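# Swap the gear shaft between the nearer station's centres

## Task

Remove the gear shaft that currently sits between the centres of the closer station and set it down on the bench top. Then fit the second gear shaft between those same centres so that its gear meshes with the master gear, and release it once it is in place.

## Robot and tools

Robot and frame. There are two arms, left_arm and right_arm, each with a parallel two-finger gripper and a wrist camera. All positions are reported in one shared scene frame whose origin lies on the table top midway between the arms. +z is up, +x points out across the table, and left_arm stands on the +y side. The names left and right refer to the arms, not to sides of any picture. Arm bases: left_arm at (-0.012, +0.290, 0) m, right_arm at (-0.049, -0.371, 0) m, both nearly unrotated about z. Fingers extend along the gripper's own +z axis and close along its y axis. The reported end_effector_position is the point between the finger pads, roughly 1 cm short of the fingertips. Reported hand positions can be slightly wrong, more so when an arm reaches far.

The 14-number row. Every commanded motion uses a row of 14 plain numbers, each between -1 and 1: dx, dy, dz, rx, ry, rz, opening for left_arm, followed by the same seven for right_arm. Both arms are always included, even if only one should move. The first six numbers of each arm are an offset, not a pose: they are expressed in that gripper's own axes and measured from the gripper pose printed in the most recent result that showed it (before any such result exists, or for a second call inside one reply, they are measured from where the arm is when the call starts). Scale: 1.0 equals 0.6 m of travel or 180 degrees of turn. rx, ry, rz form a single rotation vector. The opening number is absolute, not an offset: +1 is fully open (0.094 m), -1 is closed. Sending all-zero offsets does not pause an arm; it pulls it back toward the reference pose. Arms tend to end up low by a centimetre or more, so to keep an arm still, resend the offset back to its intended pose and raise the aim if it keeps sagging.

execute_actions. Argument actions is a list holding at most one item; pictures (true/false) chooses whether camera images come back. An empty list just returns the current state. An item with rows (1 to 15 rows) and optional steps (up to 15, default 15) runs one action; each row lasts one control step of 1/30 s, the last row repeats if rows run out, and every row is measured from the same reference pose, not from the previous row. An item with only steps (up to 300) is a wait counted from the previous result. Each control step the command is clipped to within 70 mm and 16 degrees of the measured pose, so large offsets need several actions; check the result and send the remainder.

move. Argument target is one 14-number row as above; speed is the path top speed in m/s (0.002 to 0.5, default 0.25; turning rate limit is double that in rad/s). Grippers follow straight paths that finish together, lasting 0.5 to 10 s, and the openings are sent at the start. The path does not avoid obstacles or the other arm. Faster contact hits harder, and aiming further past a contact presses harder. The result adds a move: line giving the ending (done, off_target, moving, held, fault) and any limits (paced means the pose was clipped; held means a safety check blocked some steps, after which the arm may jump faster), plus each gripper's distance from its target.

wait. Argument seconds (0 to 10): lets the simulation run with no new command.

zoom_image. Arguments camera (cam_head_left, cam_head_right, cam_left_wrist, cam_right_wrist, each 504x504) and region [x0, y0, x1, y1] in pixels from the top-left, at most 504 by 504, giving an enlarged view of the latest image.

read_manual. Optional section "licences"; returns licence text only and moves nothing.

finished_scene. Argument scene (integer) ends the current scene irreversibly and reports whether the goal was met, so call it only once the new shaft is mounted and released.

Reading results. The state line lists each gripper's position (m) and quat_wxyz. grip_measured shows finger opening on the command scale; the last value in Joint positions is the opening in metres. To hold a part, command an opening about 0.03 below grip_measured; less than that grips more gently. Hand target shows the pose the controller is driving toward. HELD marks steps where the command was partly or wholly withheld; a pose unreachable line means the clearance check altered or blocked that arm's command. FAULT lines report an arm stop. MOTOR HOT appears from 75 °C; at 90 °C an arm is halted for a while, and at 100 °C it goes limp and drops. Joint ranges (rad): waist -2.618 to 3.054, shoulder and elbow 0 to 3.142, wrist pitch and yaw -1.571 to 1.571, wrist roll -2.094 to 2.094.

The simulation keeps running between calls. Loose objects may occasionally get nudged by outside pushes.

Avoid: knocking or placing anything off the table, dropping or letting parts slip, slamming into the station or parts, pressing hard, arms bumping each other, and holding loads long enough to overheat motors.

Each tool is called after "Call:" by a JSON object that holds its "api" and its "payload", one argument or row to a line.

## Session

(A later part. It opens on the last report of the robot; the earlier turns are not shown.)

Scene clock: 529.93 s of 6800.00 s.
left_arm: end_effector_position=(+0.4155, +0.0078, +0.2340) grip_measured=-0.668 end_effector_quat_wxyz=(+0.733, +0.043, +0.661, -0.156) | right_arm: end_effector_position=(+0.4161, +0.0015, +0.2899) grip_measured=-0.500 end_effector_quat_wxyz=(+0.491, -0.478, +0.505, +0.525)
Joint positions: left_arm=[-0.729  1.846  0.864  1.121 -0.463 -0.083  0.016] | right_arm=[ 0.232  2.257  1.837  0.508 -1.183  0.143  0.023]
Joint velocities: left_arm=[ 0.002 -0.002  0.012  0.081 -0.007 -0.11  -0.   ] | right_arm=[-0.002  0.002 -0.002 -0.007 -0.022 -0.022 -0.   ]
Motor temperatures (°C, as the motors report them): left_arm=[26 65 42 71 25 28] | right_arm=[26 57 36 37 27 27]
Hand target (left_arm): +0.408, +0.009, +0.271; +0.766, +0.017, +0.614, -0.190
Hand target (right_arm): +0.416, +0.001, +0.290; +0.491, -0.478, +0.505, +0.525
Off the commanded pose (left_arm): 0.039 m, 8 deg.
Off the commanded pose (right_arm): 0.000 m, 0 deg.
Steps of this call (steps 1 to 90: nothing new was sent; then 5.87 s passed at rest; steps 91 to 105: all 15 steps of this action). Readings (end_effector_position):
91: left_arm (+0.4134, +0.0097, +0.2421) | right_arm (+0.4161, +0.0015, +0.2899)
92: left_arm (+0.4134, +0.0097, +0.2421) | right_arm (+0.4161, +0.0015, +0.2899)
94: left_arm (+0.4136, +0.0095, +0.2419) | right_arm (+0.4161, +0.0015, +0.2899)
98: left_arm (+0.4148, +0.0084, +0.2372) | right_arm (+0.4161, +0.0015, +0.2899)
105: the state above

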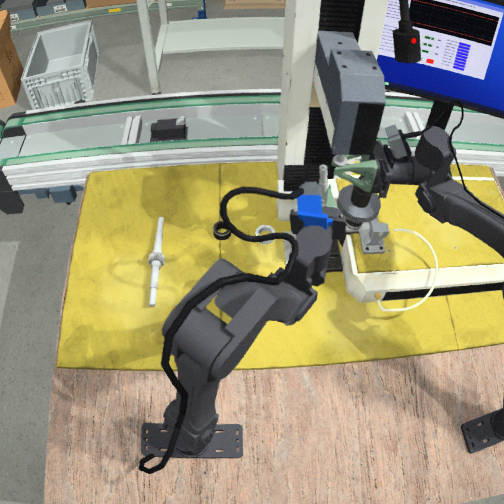

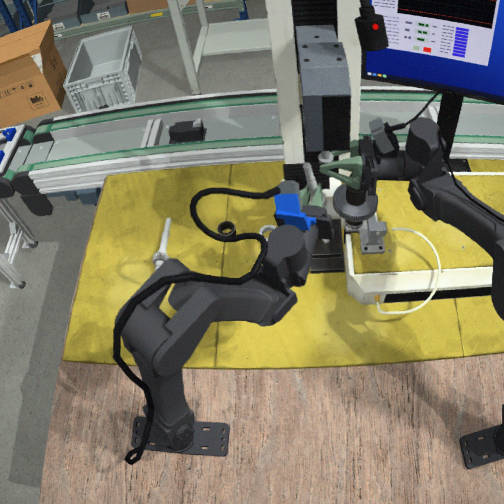

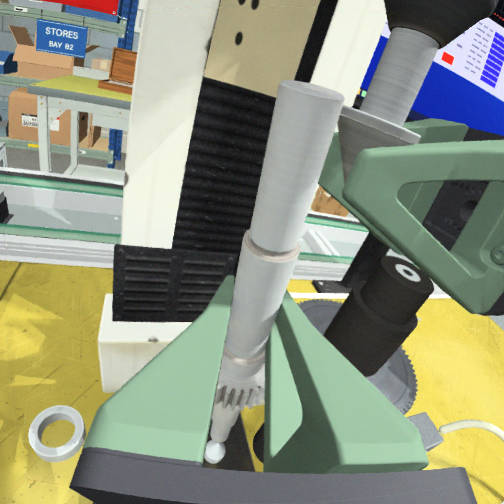

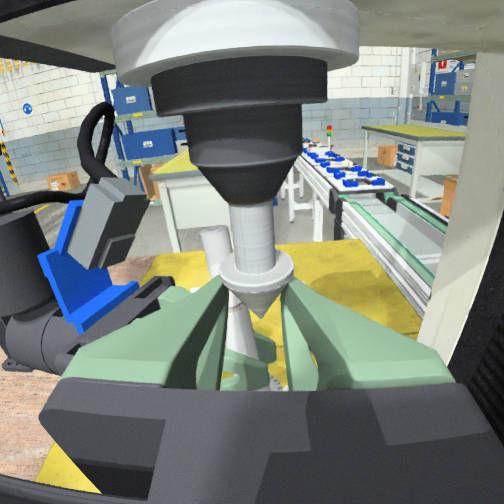

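Call:
{"api": "execute_actions", "payload": {
  "actions": [
    {"rows":[[-0.062,-0.010,-0.019,0.0045,-0.041,-0.024,-0.73,0,0,0,0,0,0,-0.5]],"steps":15}
  ]
}}

Call:
{"api": "zoom_image", "payload": {
  "camera": "cam_left_wrist",
  "region": [130,300,340,504]
}}

Scene clock: 534.57 s of 6800.00 s.
left_arm: end_effector_position=(+0.4073, +0.0087, +0.2235) grip_measured=-0.668 end_effector_quat_wxyz=(+0.729, +0.044, +0.665, -0.156) | right_arm: end_effector_position=(+0.4161, +0.0015, +0.2899) grip_measured=-0.500 end_effector_quat_wxyz=(+0.491, -0.478, +0.505, +0.525)
Joint positions: left_arm=[-0.743  1.846  0.823  1.15  -0.474 -0.087  0.016] | right_arm=[ 0.232  2.257  1.837  0.508 -1.183  0.143  0.023]
Joint velocities: left_arm=[ 0.012 -0.012 -0.022 -0.051 -0.051 -0.051  0.001] | right_arm=[-0.022 -0.017  0.007 -0.066 -0.11  -0.051  0.001]
Motor temperatures (°C, as the motors report them): left_arm=[26 64 42 72 25 28] | right_arm=[26 58 36 37 27 27]
Hand target (left_arm): +0.399, +0.012, +0.268; +0.765, +0.013, +0.614, -0.192
Hand target (right_arm): +0.416, +0.001, +0.290; +0.491, -0.478, +0.505, +0.525
Off the commanded pose (left_arm): 0.047 m, 9 deg.
Off the commanded pose (right_arm): 0.000 m, 0 deg.
Steps of this call (steps 1 to 90: nothing new was sent; then 1.13 s passed at rest; steps 91 to 105: all 15 steps of this action). Readings (end_effector_position):
91: left_arm (+0.4147, +0.0082, +0.2347) | right_arm (+0.4161, +0.0015, +0.2899)
92: left_arm (+0.4133, +0.0088, +0.2335) | right_arm (+0.4161, +0.0015, +0.2899)
94: left_arm (+0.4105, +0.0088, +0.2289) | right_arm (+0.4161, +0.0015, +0.2899)
98: left_arm (+0.4074, +0.0084, +0.2226) | right_arm (+0.4161, +0.0015, +0.2899)
105: the state above

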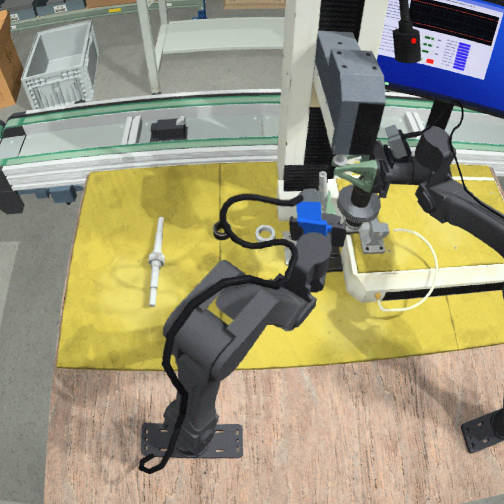

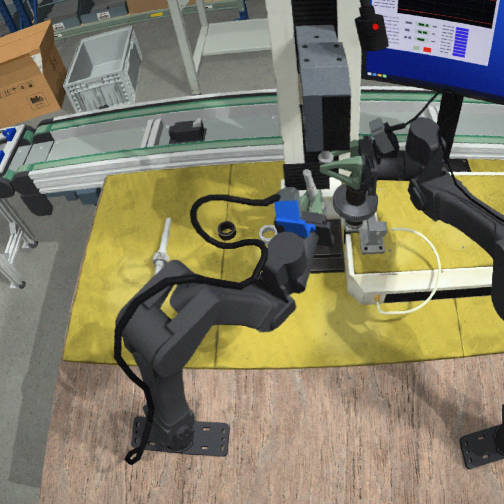

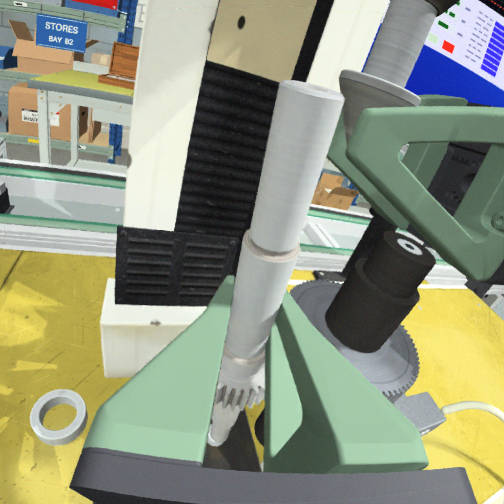

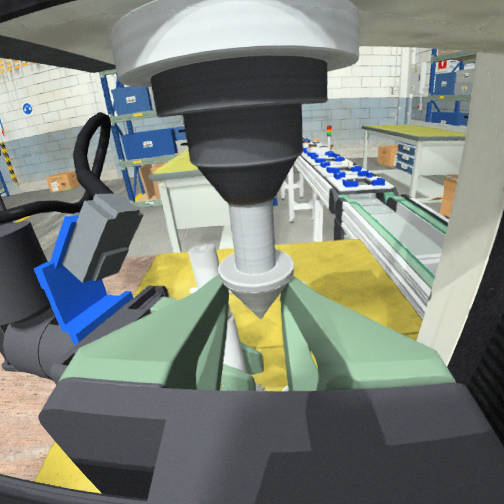

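Region (130, 300, 340, 504) of cam_left_wrist's 504x504 image, scaled by 2.400, with more detail than that image has; it fills the top 490 rows of this view, and the rest is white.

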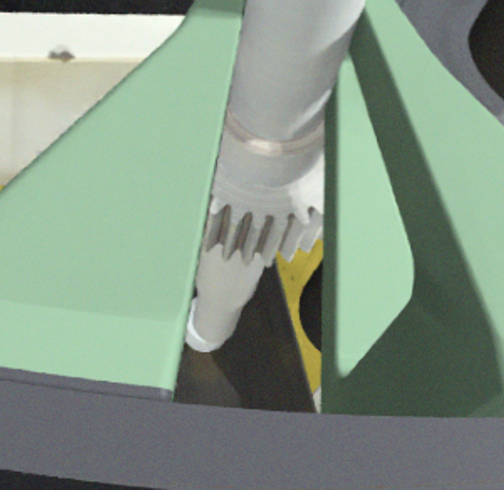

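Call:
{"api": "execute_actions", "payload": {
  "actions": [
    {"rows":[[-0.075,-0.004,-0.003,0.0045,-0.043,-0.025,-0.73,0,0,0,0,0,0,-0.5],[-0.07,-0.004,-0.003,0.0045,-0.043,-0.025,-0.73,0,0,0,0,0,0,-0.5],[-0.065,-0.004,-0.003,0.0045,-0.043,-0.025,-0.73,0,0,0,0,0,0,-0.5],[-0.06,-0.004,-0.002,0.0045,-0.043,-0.025,-0.73,0,0,0,0,0,0,-0.5],[-0.052,-0.004,-0.002,0.0045,-0.043,-0.025,-0.73,0,0,0,0,0,0,-0.5]],"steps":15}
  ]
}}

Call:
{"api": "zoom_image", "payload": {
  "camera": "cam_left_wrist",
  "region": [130,300,340,504]
}}

Scene clock: 546.27 s of 6800.00 s.
left_arm: end_effector_position=(+0.4070, +0.0092, +0.2202) grip_measured=-0.668 end_effector_quat_wxyz=(+0.733, +0.038, +0.660, -0.163) | right_arm: end_effector_position=(+0.4161, +0.0015, +0.2899) grip_measured=-0.500 end_effector_quat_wxyz=(+0.491, -0.478, +0.505, +0.525)
Joint positions: left_arm=[-0.743  1.868  0.814  1.197 -0.475 -0.095  0.016] | right_arm=[ 0.232  2.257  1.837  0.508 -1.183  0.143  0.023]
Joint velocities: left_arm=[ 0.017  0.002 -0.012  0.022  0.051  0.007 -0.002] | right_arm=[ 0.007 -0.012 -0.012 -0.066  0.051 -0.007  0.   ]
Motor temperatures (°C, as the motors report them): left_arm=[26 65 40 74 25 28] | right_arm=[26 58 36 37 27 27]
Hand target (left_arm): +0.402, +0.013, +0.254; +0.763, +0.013, +0.616, -0.193
Hand target (right_arm): +0.416, +0.001, +0.290; +0.491, -0.478, +0.505, +0.525
Off the commanded pose (left_arm): 0.034 m, 8 deg.
Off the commanded pose (right_arm): 0.000 m, 0 deg.
Steps of this call (steps 1 to 90: nothing new was sent; then 8.20 s passed at rest; steps 91 to 105: all 15 steps of this action). Readings (end_effector_position):
91: left_arm (+0.4073, +0.0089, +0.2239) | right_arm (+0.4161, +0.0015, +0.2899)
92: left_arm (+0.4073, +0.0089, +0.2240) | right_arm (+0.4161, +0.0015, +0.2899)
94: left_arm (+0.4072, +0.0090, +0.2249) | right_arm (+0.4161, +0.0015, +0.2899)
98: left_arm (+0.4070, +0.0092, +0.2239) | right_arm (+0.4161, +0.0015, +0.2899)
105: the state above

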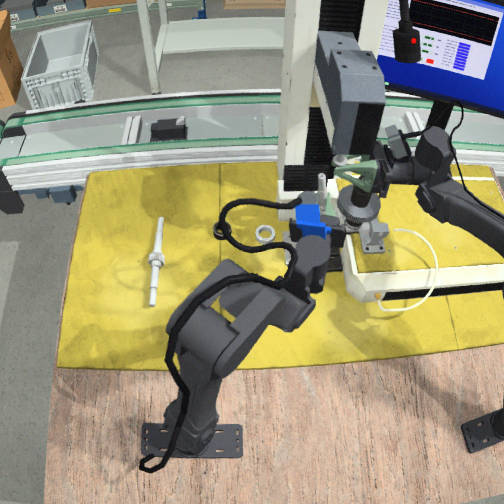

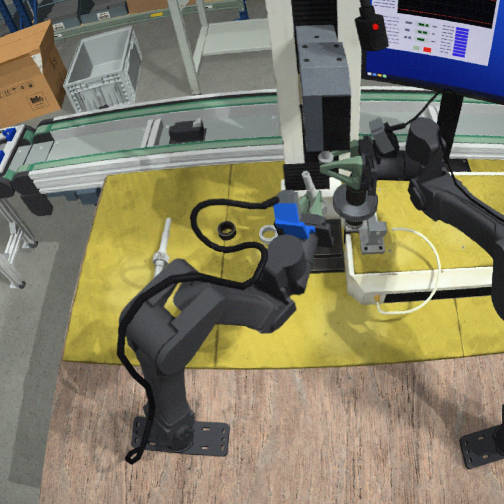

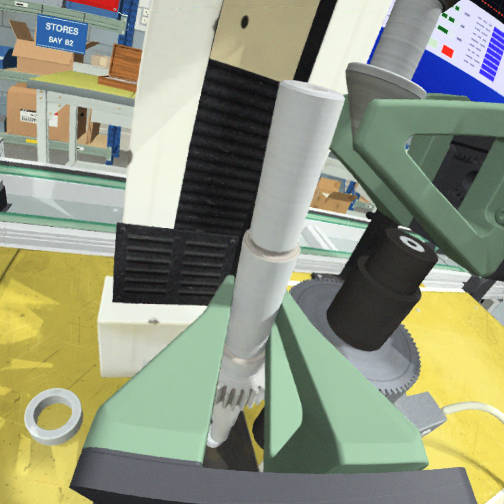

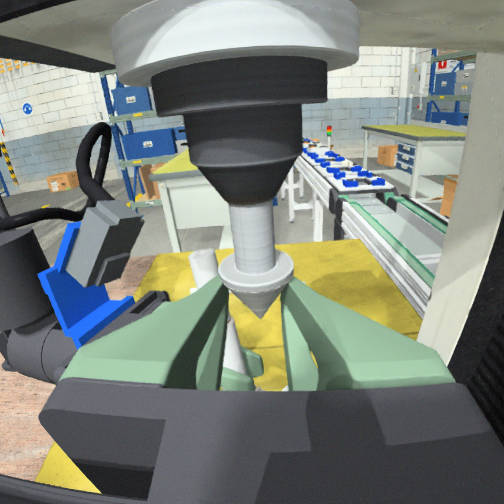

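Region (130, 300, 340, 504) of cam_left_wrist's 504x504 image, scaled by 2.400, with more detail than that image has; it fills the top 490 rows of this view, and the rest is white.

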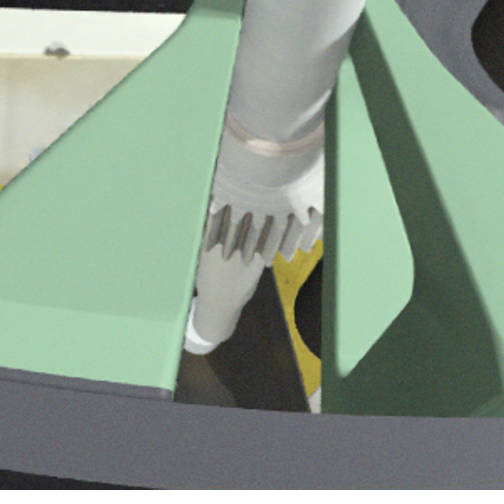

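Need about 4 mm toward +y at the bottom: ease the roll.

Call:
{"api": "execute_actions", "payload": {
  "actions": [
    {"rows":[[-0.056,-0.004,0,0.0045,-0.038,-0.008,-0.73,0,0,0,0,0,0,-0.5]],"steps":15}
  ]
}}

Call:
{"api": "zoom_image", "payload": {
  "camera": "cam_left_wrist",
  "region": [130,300,340,504]
}}

Scene clock: 551.67 s of 6800.00 s.
left_arm: end_effector_position=(+0.4068, +0.0094, +0.2217) grip_measured=-0.668 end_effector_quat_wxyz=(+0.736, +0.045, +0.657, -0.154) | right_arm: end_effector_position=(+0.4161, +0.0015, +0.2899) grip_measured=-0.500 end_effector_quat_wxyz=(+0.491, -0.478, +0.505, +0.525)
Joint positions: left_arm=[-0.743  1.868  0.814  1.203 -0.475 -0.069  0.016] | right_arm=[ 0.232  2.257  1.837  0.508 -1.183  0.143  0.023]
Joint velocities: left_arm=[-0.002 -0.002 -0.007 -0.037  0.037  0.081  0.   ] | right_arm=[ 0.007 -0.007  0.002  0.037  0.051 -0.037  0.   ]
Motor temperatures (°C, as the motors report them): left_arm=[26 64 40 75 25 28] | right_arm=[26 58 36 37 27 27]
Hand target (left_arm): +0.403, +0.014, +0.253; +0.767, +0.026, +0.616, -0.178
Hand target (right_arm): +0.416, +0.001, +0.290; +0.491, -0.478, +0.505, +0.525
Off the commanded pose (left_arm): 0.032 m, 7 deg.
Off the commanded pose (right_arm): 0.000 m, 0 deg.
MOTOR HOT: a motor of the left arm reached 75 °C. Now the hottest motor of the left arm, joint 4 (wrist pitch), reports 75 °C. The controller's stop level is 90 °C. To cool a motor, set the load down, stop pushing, or move to a pose that needs little force.
Steps of this call (steps 1 to 90: nothing new was sent; then 1.90 s passed at rest; steps 91 to 105: all 15 steps of this action). Readings (end_effector_position):
91: left_arm (+0.4069, +0.0093, +0.2212) | right_arm (+0.4161, +0.0015, +0.2899)
92: left_arm (+0.4069, +0.0093, +0.2212) | right_arm (+0.4161, +0.0015, +0.2899)
94: left_arm (+0.4068, +0.0093, +0.2213) | right_arm (+0.4161, +0.0015, +0.2899)
98: left_arm (+0.4068, +0.0094, +0.2216) | right_arm (+0.4161, +0.0015, +0.2899)
105: the state above

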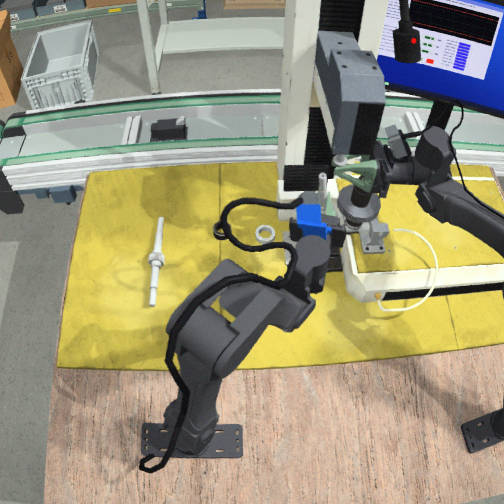

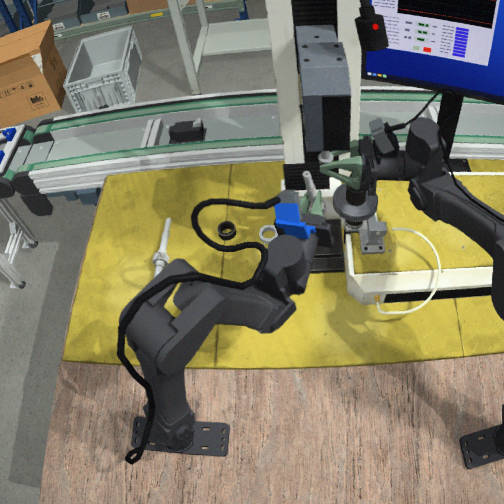

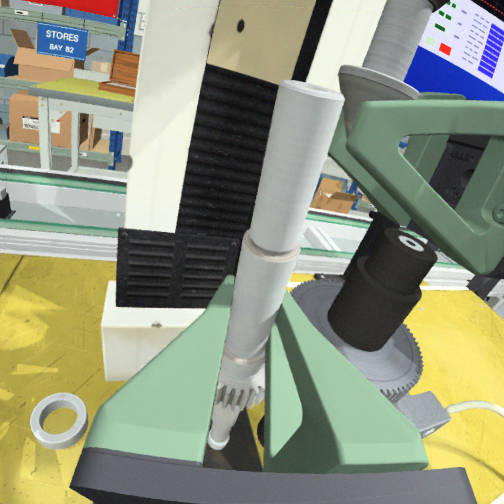

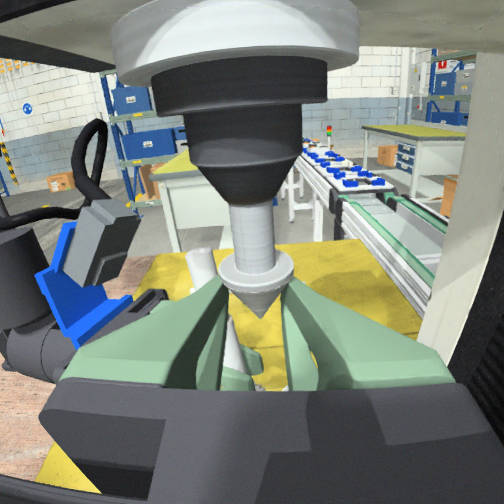

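Region (130, 300, 340, 504) of cam_left_wrist's 504x504 image, scaled by 2.400, with more detail than that image has; it fills the top 490 rows of this view, and the rest is white.

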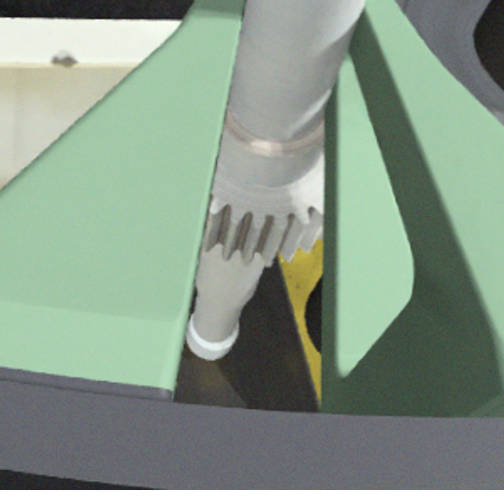

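Aligned. Lower.

Call:
{"api": "execute_actions", "payload": {
  "actions": [
    {"rows":[[-0.045,-0.004,0,0.002,-0.034,-0.018,-0.73,0,0,0,0,0,0,-0.56],[-0.04,-0.004,0,0.002,-0.034,-0.018,-0.73,0,0,0,0,0,0,-0.56],[-0.035,-0.004,0,0.002,-0.034,-0.018,-0.73,0,0,0,0,0,0,-0.56],[-0.03,-0.004,0,0.002,-0.034,-0.018,-0.73,0,0,0,0,0,0,-0.56],[-0.022,-0.004,0,0.002,-0.034,-0.018,-0.73,0,0,0,0,0,0,-0.56]],"steps":15}
  ],
  "pictures": false
}}

Call:
{"api": "execute_actions", "payload": {
  "actions": [
    {"rows":[[-0.012,-0.003,0,0.002,-0.025,-0.013,-0.73,-0.11,0,0,0,0,-0.03,-0.56]],"steps":15}
  ]
}}

Call:
{"api": "zoom_image", "payload": {
  "camera": "cam_left_wrist",
  "region": [130,300,340,504]
}}

Scene clock: 560.53 s of 6800.00 s.
left_arm: end_effector_position=(+0.4087, +0.0089, +0.2151) grip_measured=-0.668 end_effector_quat_wxyz=(+0.744, +0.036, +0.647, -0.160) | right_arm: end_effector_position=(+0.4161, +0.0018, +0.2870) grip_measured=-0.557 end_effector_quat_wxyz=(+0.487, -0.478, +0.507, +0.527)
Joint positions: left_arm=[-0.743  1.922  0.814  1.29  -0.481 -0.072  0.016] | right_arm=[ 0.232  2.261  1.837  0.502 -1.187  0.143  0.021]
Joint velocities: left_arm=[ 0.007 -0.007  0.002 -0.051  0.007  0.022 -0.   ] | right_arm=[-0.002 -0.012  0.007  0.022 -0.022  0.081 -0.   ]
Motor temperatures (°C, as the motors report them): left_arm=[26 62 39 75 25 28] | right_arm=[26 59 36 37 27 27]
Hand target (left_arm): +0.405, +0.010, +0.234; +0.764, +0.021, +0.619, -0.180
Hand target (right_arm): +0.416, +0.001, +0.290; +0.491, -0.478, +0.505, +0.525
Off the commanded pose (left_arm): 0.020 m, 5 deg.
Off the commanded pose (right_arm): 0.003 m, 1 deg.
MOTOR HOT: still on. Now the hottest motor of the left arm, joint 4 (wrist pitch), reports 75 °C; the controller's stop level is 90 °C.
Steps of this call (steps 1 to 90: nothing new was sent; then 5.37 s passed at rest; steps 91 to 105: all 15 steps of this action). Readings (end_effector_position):
91: left_arm (+0.4069, +0.0094, +0.2213) | right_arm (+0.4161, +0.0015, +0.2896)
92: left_arm (+0.4070, +0.0092, +0.2208) | right_arm (+0.4159, +0.0016, +0.2881)
94: left_arm (+0.4076, +0.0090, +0.2187) | right_arm (+0.4162, +0.0018, +0.2870)
98: left_arm (+0.4085, +0.0083, +0.2149) | right_arm (+0.4161, +0.0018, +0.2870)
105: the state above

Scene clock: 561.03 s of 6800.00 s.
left_arm: end_effector_position=(+0.4093, +0.0112, +0.2145) grip_measured=-0.669 end_effector_quat_wxyz=(+0.756, +0.023, +0.634, -0.164) | right_arm: end_effector_position=(+0.4142, +0.0022, +0.2965) grip_measured=-0.557 end_effector_quat_wxyz=(+0.445, -0.484, +0.529, +0.537)
Joint positions: left_arm=[-0.743  1.962  0.814  1.372 -0.495 -0.068  0.016] | right_arm=[ 0.229  2.266  1.971  0.213 -1.229  0.059  0.021]
Joint velocities: left_arm=[ 0.022  0.007  0.002 -0.051 -0.081 -0.051 -0.001] | right_arm=[-0.017  0.007 -0.022 -0.168 -0.022 -0.066 -0.001]
Motor temperatures (°C, as the motors report them): left_arm=[26 62 39 75 25 28] | right_arm=[26 59 36 37 27 27]
Hand target (left_arm): +0.407, +0.009, +0.222; +0.765, +0.019, +0.618, -0.179
Hand target (right_arm): +0.416, -0.004, +0.352; +0.511, -0.500, +0.484, +0.504
Off the commanded pose (left_arm): 0.008 m, 3 deg.
Off the commanded pose (right_arm): 0.057 m, 10 deg.
MOTOR HOT: still on. Now the hottest motor of the left arm, joint 4 (wrist pitch), reports 75 °C; the controller's stop level is 90 °C.
Steps of this call (steps 1 to 15: all 15 steps of this action). Readings (end_effector_position):
1: left_arm (+0.4089, +0.0089, +0.2140) | right_arm (+0.4160, +0.0020, +0.2900)
2: left_arm (+0.4091, +0.0093, +0.2141) | right_arm (+0.4154, +0.0027, +0.2914)
4: left_arm (+0.4093, +0.0102, +0.2142) | right_arm (+0.4150, +0.0025, +0.2952)
8: left_arm (+0.4094, +0.0109, +0.2143) | right_arm (+0.4145, +0.0022, +0.2994)
15: the state above

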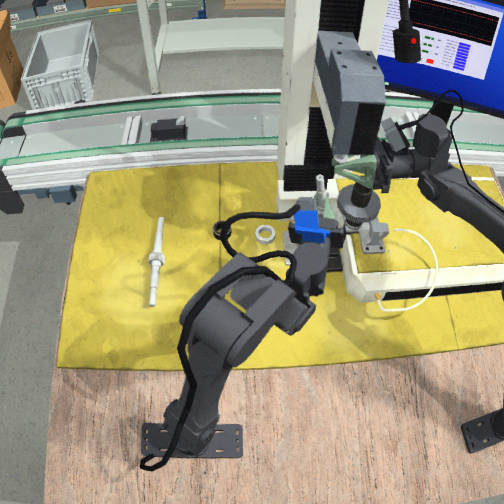

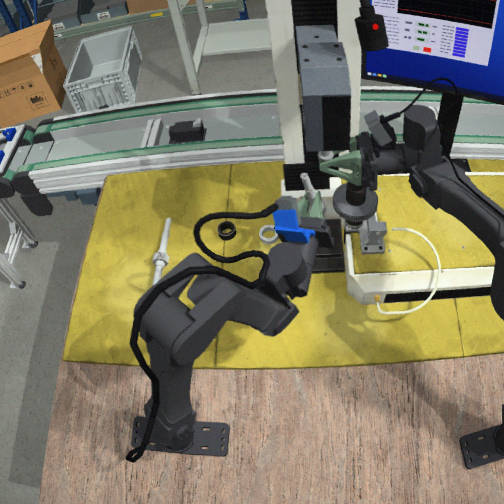

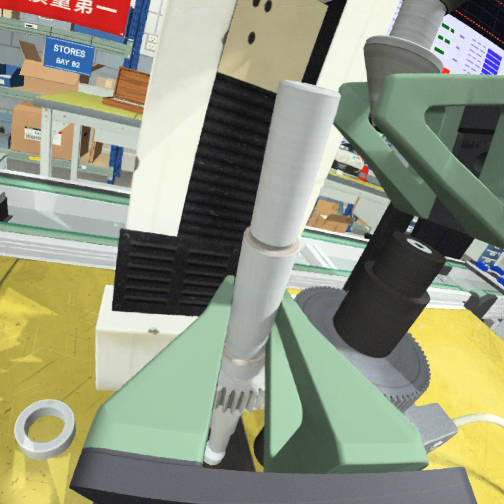

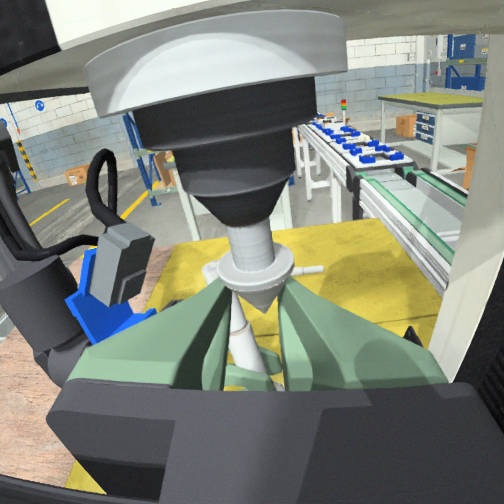

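Region (130, 300, 340, 504) of cam_left_wrist's 504x504 image, scaled by 2.400, with more detail than that image has; it fills the top 490 rows of this view, and the rest is white.

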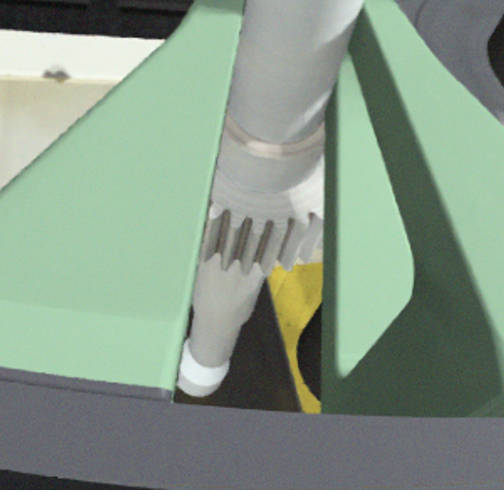

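Call:
{"api": "execute_actions", "payload": {
  "actions": [
    {"rows":[[0,0.005,0.018,0,0.01,0,-0.73,-0.11,0,0,0,-0.03,-0.03,-0.56],[0,0.005,0.018,0,0.01,0,-0.73,-0.11,0,0,0,-0.03,-0.03,-0.56],[0,0.005,0.018,0,0.01,0,-0.73,-0.11,0,0,0,-0.03,-0.03,-0.56],[0,0.01,0.035,0,0.025,0,-0.73,-0.11,0,0,0,-0.03,-0.03,-0.56]],"steps":15}
  ]
}}

Scene clock: 568.43 s of 6800.00 s.
left_arm: end_effector_position=(+0.4234, +0.0094, +0.2147) grip_measured=-0.669 end_effector_quat_wxyz=(+0.734, +0.029, +0.658, -0.168) | right_arm: end_effector_position=(+0.4119, +0.0029, +0.2976) grip_measured=-0.557 end_effector_quat_wxyz=(+0.409, -0.470, +0.536, +0.570)
Joint positions: left_arm=[-0.713  1.927  0.862  1.213 -0.453 -0.116  0.016] | right_arm=[ 0.227  2.297  2.01   0.232 -1.28   0.176  0.021]
Joint velocities: left_arm=[ 0.002 -0.007  0.022 -0.022  0.051  0.037  0.001] | right_arm=[ 0.007  0.012  0.022  0.066 -0.007  0.037  0.001]
Motor temperatures (°C, as the motors report them): left_arm=[26 60 39 73 25 28] | right_arm=[27 62 40 38 27 27]
Hand target (left_arm): +0.431, +0.012, +0.218; +0.731, +0.030, +0.662, -0.162
Hand target (right_arm): +0.415, -0.001, +0.360; +0.492, -0.485, +0.485, +0.536
Off the commanded pose (left_arm): 0.008 m, 1 deg.
Off the commanded pose (right_arm): 0.065 m, 12 deg.
MOTOR HOT: still on. Now the hottest motor of the left arm, joint 4 (wrist pitch), reports 73 °C; the controller's stop level is 90 °C.
Steps of this call (steps 1 to 90: nothing new was sent; then 3.90 s passed at rest; steps 91 to 105: all 15 steps of this action). Readings (end_effector_position):
91: left_arm (+0.4098, +0.0114, +0.2135) | right_arm (+0.4138, +0.0024, +0.2950)
92: left_arm (+0.4105, +0.0117, +0.2136) | right_arm (+0.4135, +0.0025, +0.2960)
94: left_arm (+0.4127, +0.0118, +0.2143) | right_arm (+0.4129, +0.0026, +0.2968)
98: left_arm (+0.4208, +0.0103, +0.2149) | right_arm (+0.4123, +0.0028, +0.2969)
105: the state above

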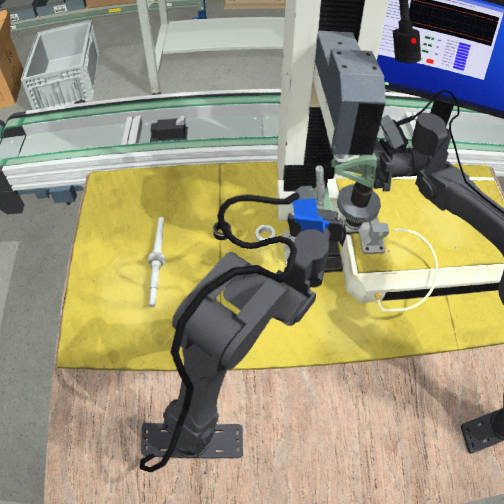

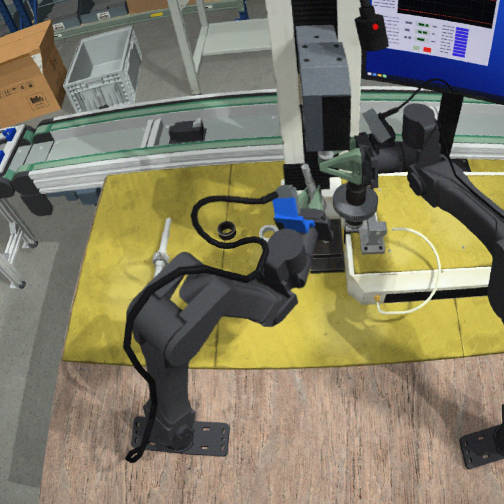

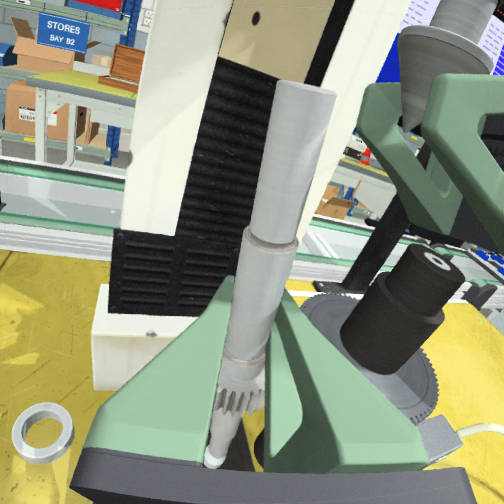

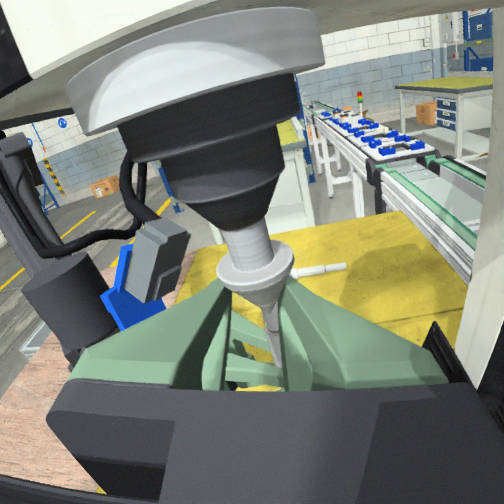

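Call:
{"api": "execute_actions", "payload": {
  "actions": [
    {"rows":[[0,0,0.012,0,0.01,0,-0.73,-0.11,0,0,0.03,-0.03,-0.075,-0.58]],"steps":15}
  ],
  "pictures": false
}}

Call:
{"api": "execute_actions", "payload": {
  "actions": [
    {"rows":[[0,0,0,0,0,0,-0.73,-0.115,0,0,0.01,-0.03,-0.07,-0.58]],"steps":15}
  ]
}}

Scene clock: 577.73 s of 6800.00 s.
left_arm: end_effector_position=(+0.4248, +0.0084, +0.2146) grip_measured=-0.669 end_effector_quat_wxyz=(+0.729, +0.030, +0.663, -0.167) | right_arm: end_effector_position=(+0.4128, +0.0030, +0.2983) grip_measured=-0.575 end_effector_quat_wxyz=(+0.422, -0.478, +0.527, +0.561)
Joint positions: left_arm=[-0.713  1.92   0.871  1.181 -0.452 -0.122  0.016] | right_arm=[ 0.227  2.297  2.01   0.238 -1.275  0.143  0.02 ]
Joint velocities: left_arm=[-0.012 -0.017 -0.002  0.037  0.051 -0.051  0.   ] | right_arm=[ 0.012 -0.017  0.002 -0.022  0.066  0.037 -0.   ]
Motor temperatures (°C, as the motors report them): left_arm=[26 60 40 67 25 28] | right_arm=[26 65 42 40 28 27]
Hand target (left_arm): +0.430, +0.008, +0.216; +0.724, +0.031, +0.669, -0.167
Hand target (right_arm): +0.418, -0.001, +0.361; +0.516, -0.484, +0.485, +0.514
Off the commanded pose (left_arm): 0.006 m, 1 deg.
Off the commanded pose (right_arm): 0.065 m, 13 deg.
MOTOR HOT: cleared. Now the hottest motor of the left arm, joint 4 (wrist pitch), reports 67 °C.
Steps of this call (steps 1 to 90: nothing new was sent; then 5.80 s passed at rest; steps 91 to 105: all 15 steps of this action). Readings (end_effector_position):
91: left_arm (+0.4236, +0.0094, +0.2146) | right_arm (+0.4120, +0.0029, +0.2983)
92: left_arm (+0.4238, +0.0092, +0.2147) | right_arm (+0.4122, +0.0029, +0.2983)
94: left_arm (+0.4243, +0.0088, +0.2147) | right_arm (+0.4125, +0.0030, +0.2983)
98: left_arm (+0.4246, +0.0085, +0.2147) | right_arm (+0.4127, +0.0030, +0.2983)
105: the state above

Scene clock: 578.23 s of 6800.00 s.
left_arm: end_effector_position=(+0.4248, +0.0085, +0.2148) grip_measured=-0.669 end_effector_quat_wxyz=(+0.729, +0.029, +0.663, -0.167) | right_arm: end_effector_position=(+0.4128, +0.0029, +0.2993) grip_measured=-0.575 end_effector_quat_wxyz=(+0.420, -0.487, +0.516, +0.566)
Joint positions: left_arm=[-0.713  1.92   0.871  1.182 -0.453 -0.122  0.016] | right_arm=[ 0.224  2.319  2.04   0.254 -1.305  0.151  0.02 ]
Joint velocities: left_arm=[-0.002 -0.007  0.002 -0.11   0.066 -0.007  0.001] | right_arm=[-0.002 -0.002 -0.017  0.007 -0.007 -0.037  0.001]
Motor temperatures (°C, as the motors report them): left_arm=[26 60 40 67 25 28] | right_arm=[26 65 42 40 28 27]
Hand target (left_arm): +0.425, +0.008, +0.215; +0.729, +0.030, +0.663, -0.167
Hand target (right_arm): +0.416, -0.002, +0.364; -0.510, +0.502, -0.463, -0.523
Off the commanded pose (left_arm): 0.000 m, 0 deg.
Off the commanded pose (right_arm): 0.068 m, 13 deg.
Steps of this call (steps 1 to 15: all 15 steps of this action). Readings (end_effector_position):
1: left_arm (+0.4248, +0.0084, +0.2147) | right_arm (+0.4127, +0.0031, +0.2985)
2: left_arm (+0.4248, +0.0085, +0.2148) | right_arm (+0.4129, +0.0029, +0.2990)
4: left_arm (+0.4248, +0.0085, +0.2148) | right_arm (+0.4128, +0.0029, +0.2995)
8: left_arm (+0.4248, +0.0085, +0.2148) | right_arm (+0.4127, +0.0030, +0.2994)
15: the state above

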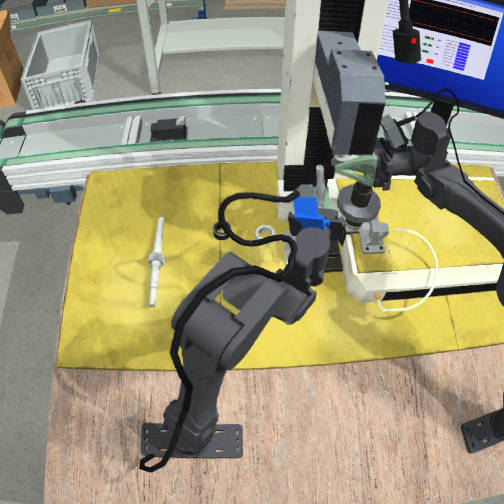

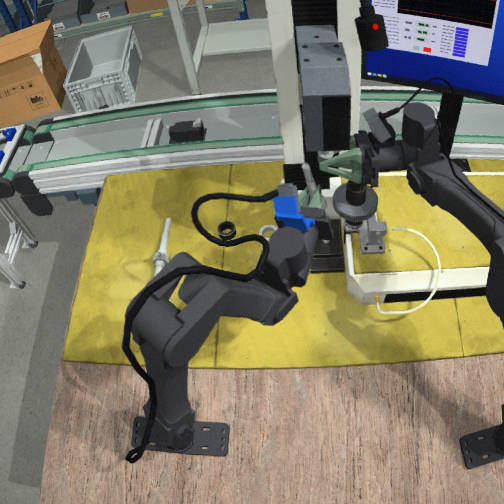

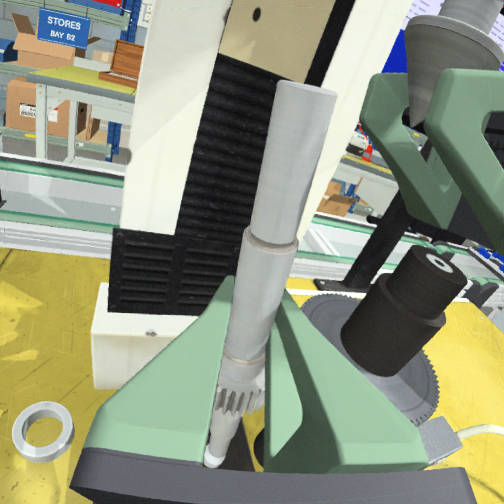

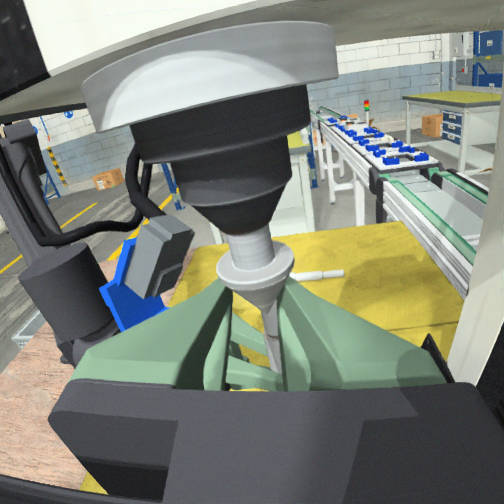

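Call:
{"api": "execute_actions", "payload": {
  "actions": [
    {"rows":[[0,-0.012,0.003,0,0,0.012,-0.73,-0.115,0,0,0.01,-0.02,-0.07,-0.62],[0,-0.012,0.003,0,0,0.012,-0.73,-0.115,0,0,0.01,-0.02,-0.07,-0.62],[0,-0.024,0.006,0,0,0.024,-0.73,-0.115,0,0,0.01,-0.02,-0.07,-0.62],[0,-0.024,0.006,0,0,0.024,-0.73,-0.115,0,0,0.01,-0.02,-0.07,-0.62],[0,-0.035,0.009,0,0,0.035,-0.73,-0.115,0,0,0.01,-0.02,-0.07,-0.62]],"steps":15}
  ]
}}

Scene clock: 586.30 s of 6800.00 s.
left_arm: end_effector_position=(+0.4206, -0.0068, +0.2168) grip_measured=-0.668 end_effector_quat_wxyz=(+0.736, +0.063, +0.662, -0.127) | right_arm: end_effector_position=(+0.4128, +0.0027, +0.3048) grip_measured=-0.614 end_effector_quat_wxyz=(+0.419, -0.504, +0.498, +0.568)
Joint positions: left_arm=[-0.754  1.933  0.907  1.157 -0.497 -0.014  0.016] | right_arm=[ 0.221  2.351  2.112  0.221 -1.345  0.127  0.018]
Joint velocities: left_arm=[-0.027 -0.002  0.012 -0.022 -0.022  0.022 -0.001] | right_arm=[-0.017  0.007  0.002 -0.022 -0.081 -0.051 -0.001]
Motor temperatures (°C, as the motors report them): left_arm=[26 60 40 66 25 28] | right_arm=[26 67 44 41 28 27]
Hand target (left_arm): +0.424, -0.013, +0.219; +0.737, +0.065, +0.660, -0.127
Hand target (right_arm): +0.416, -0.001, +0.366; -0.502, +0.517, -0.455, -0.523
Off the commanded pose (left_arm): 0.007 m, 0 deg.
Off the commanded pose (right_arm): 0.064 m, 12 deg.
Steps of this call (steps 1 to 90: nothing new was sent; then 4.57 s passed at rest; steps 91 to 105: all 15 steps of this action). Readings (end_effector_position):
91: left_arm (+0.4247, +0.0085, +0.2147) | right_arm (+0.4128, +0.0029, +0.2999)
92: left_arm (+0.4241, +0.0079, +0.2147) | right_arm (+0.4128, +0.0030, +0.3008)
94: left_arm (+0.4227, +0.0048, +0.2159) | right_arm (+0.4129, +0.0029, +0.3027)
98: left_arm (+0.4213, -0.0039, +0.2166) | right_arm (+0.4128, +0.0028, +0.3047)
105: the state above

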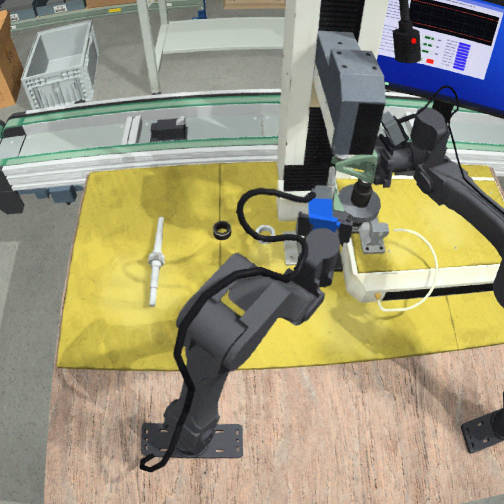

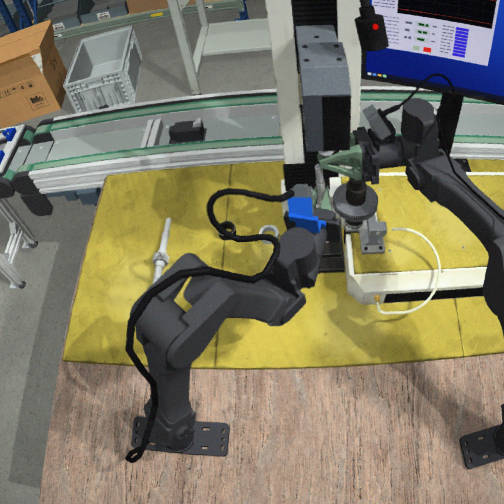

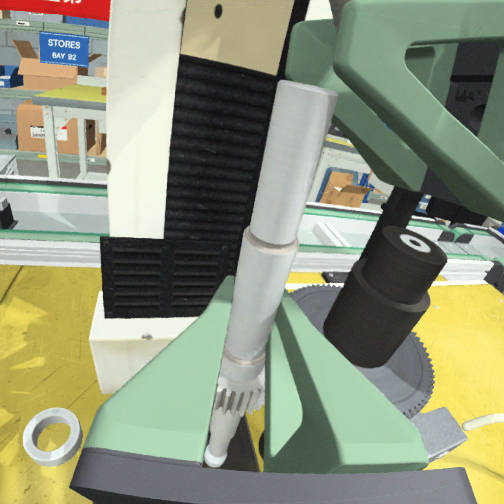

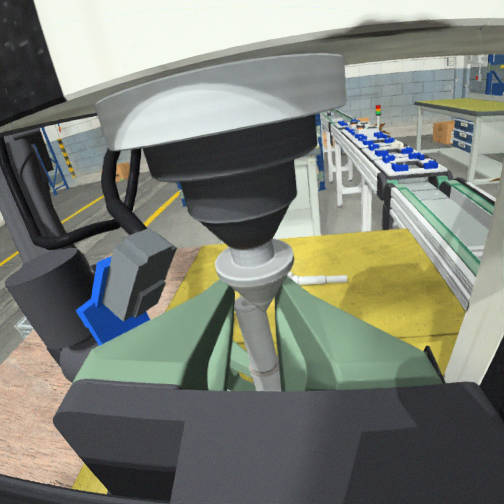

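Call:
{"api": "execute_actions", "payload": {
  "actions": [
    {"rows":[[0,0.002,0.018,0.04,0.02,0.005,-0.73,-0.115,0,0,0.01,-0.01,-0.07,-0.62]],"steps":15}
  ]
}}

Scene clock: 592.87 s of 6800.00 s.
left_arm: end_effector_position=(+0.4269, -0.0104, +0.2165) grip_measured=-0.668 end_effector_quat_wxyz=(+0.714, +0.112, +0.671, -0.166) | right_arm: end_effector_position=(+0.4128, +0.0023, +0.3110) grip_measured=-0.614 end_effector_quat_wxyz=(+0.412, -0.523, +0.484, +0.568)
Joint positions: left_arm=[-0.692  1.895  0.908  1.066 -0.309 -0.039  0.016] | right_arm=[ 0.217  2.395  2.24   0.075 -1.389  0.04   0.018]
Joint velocities: left_arm=[-0.002 -0.012  0.012  0.022 -0.007  0.022  0.   ] | right_arm=[-0.007 -0.002  0.042 -0.139 -0.007 -0.037 -0.001]
Motor temperatures (°C, as the motors report them): left_arm=[26 59 41 65 25 28] | right_arm=[26 68 45 41 28 27]
Hand target (left_arm): +0.431, -0.009, +0.218; +0.710, +0.118, +0.675, -0.160
Hand target (right_arm): +0.414, -0.002, +0.371; -0.494, +0.539, -0.442, -0.519
Off the commanded pose (left_arm): 0.005 m, 1 deg.
Off the commanded pose (right_arm): 0.063 m, 12 deg.
Steps of this call (steps 1 to 90: nothing new was sent; then 3.07 s passed at rest; steps 91 to 105: all 15 steps of this action). Readings (end_effector_position):
91: left_arm (+0.4212, -0.0078, +0.2171) | right_arm (+0.4129, +0.0027, +0.3053)
92: left_arm (+0.4228, -0.0081, +0.2171) | right_arm (+0.4129, +0.0027, +0.3065)
94: left_arm (+0.4258, -0.0077, +0.2169) | right_arm (+0.4129, +0.0025, +0.3088)
98: left_arm (+0.4269, -0.0093, +0.2166) | right_arm (+0.4128, +0.0024, +0.3112)
105: the state above

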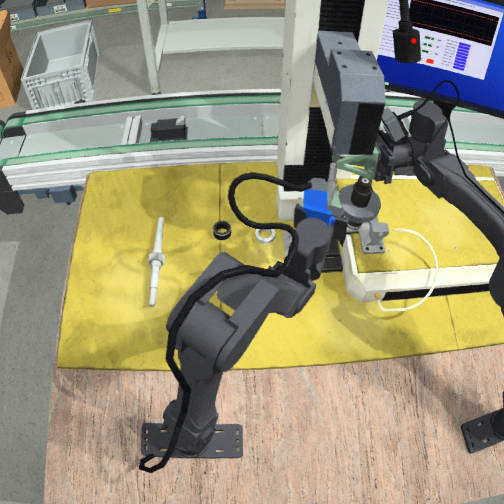

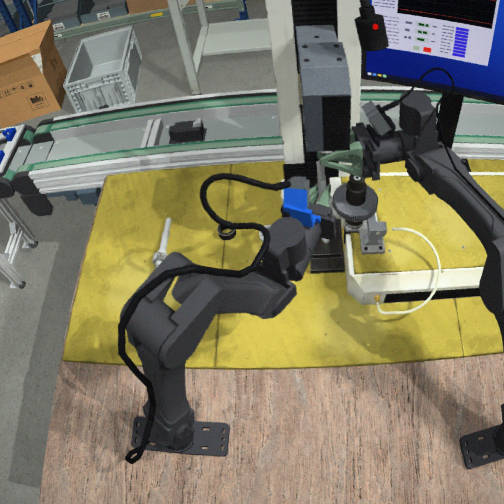

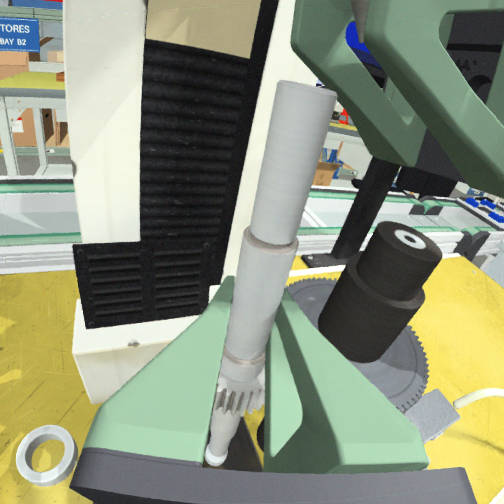

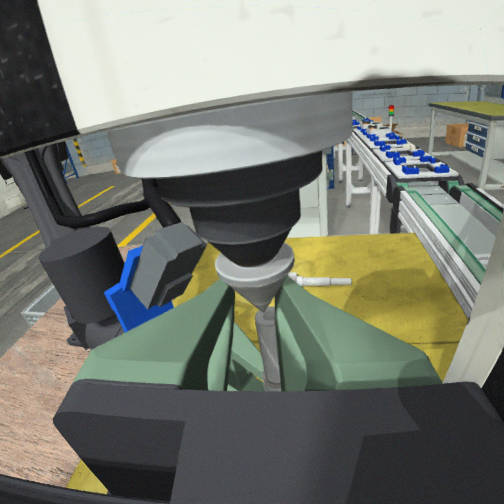

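Call:
{"api": "execute_actions", "payload": {
  "actions": [
    {"rows":[[0,-0.012,0.005,0,0,0.012,-0.73,-0.1,0,0,0.01,-0.015,-0.06,-0.62],[0,-0.012,0.005,0,0,0.012,-0.73,-0.1,0,0,0.01,-0.015,-0.06,-0.62],[0,-0.025,0.011,0,0,0.026,-0.73,-0.1,0,0,0.01,-0.015,-0.06,-0.62]],"steps":15}
  ]
}}

Scene clock: 598.43 s of 6800.00 s.
left_arm: end_effector_position=(+0.4258, -0.0148, +0.2171) grip_measured=-0.668 end_effector_quat_wxyz=(+0.719, +0.115, +0.670, -0.145) | right_arm: end_effector_position=(+0.4125, +0.0023, +0.3104) grip_measured=-0.614 end_effector_quat_wxyz=(-0.406, +0.531, -0.474, -0.574)
Joint positions: left_arm=[-0.715  1.905  0.924  1.062 -0.358 -0.001  0.016] | right_arm=[ 0.216  2.426  2.289  0.057 -1.42   0.035  0.018]
Joint velocities: left_arm=[-0.022 -0.027  0.002  0.007 -0.081 -0.051  0.   ] | right_arm=[ 0.007 -0.007 -0.017 -0.022  0.051  0.007  0.001]
Motor temperatures (°C, as the motors report them): left_arm=[26 60 41 63 25 28] | right_arm=[26 70 45 41 28 27]
Hand target (left_arm): +0.427, -0.026, +0.218; +0.720, +0.139, +0.666, -0.138
Hand target (right_arm): +0.412, -0.001, +0.369; -0.482, +0.548, -0.433, -0.530
Off the commanded pose (left_arm): 0.012 m, 3 deg.
Off the commanded pose (right_arm): 0.061 m, 11 deg.
Steps of this call (steps 1 to 90: nothing new was sent; then 2.07 s passed at rest; steps 91 to 105: all 15 steps of this action). Readings (end_effector_position):
91: left_arm (+0.4266, -0.0110, +0.2165) | right_arm (+0.4128, +0.0024, +0.3108)
92: left_arm (+0.4261, -0.0115, +0.2165) | right_arm (+0.4129, +0.0022, +0.3106)
94: left_arm (+0.4255, -0.0143, +0.2172) | right_arm (+0.4126, +0.0023, +0.3104)
98: left_arm (+0.4258, -0.0149, +0.2171) | right_arm (+0.4126, +0.0022, +0.3103)
105: the state above

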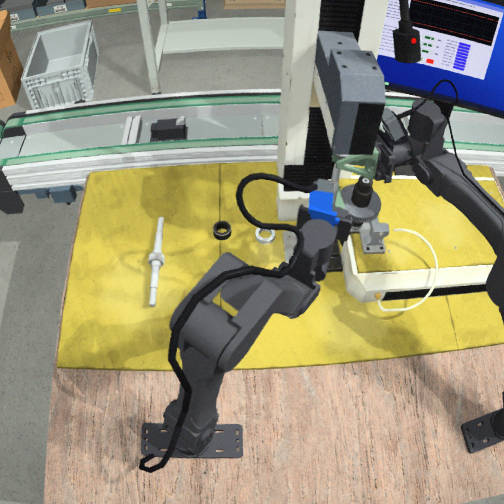

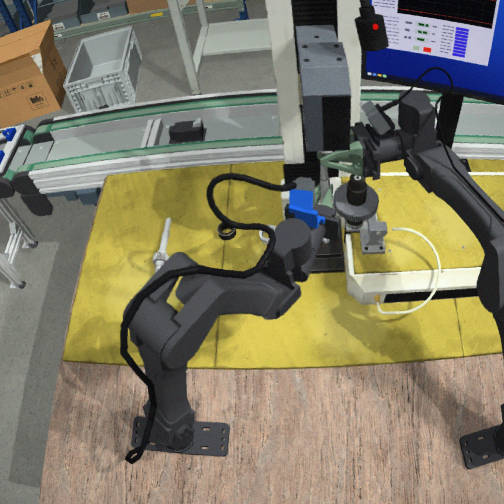

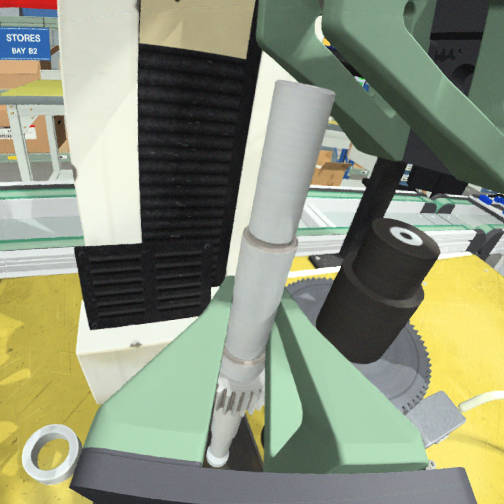

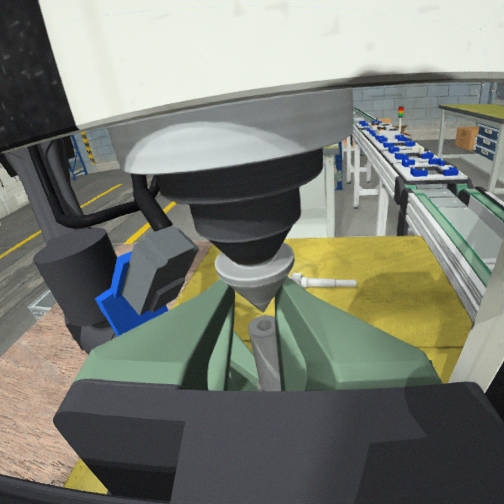

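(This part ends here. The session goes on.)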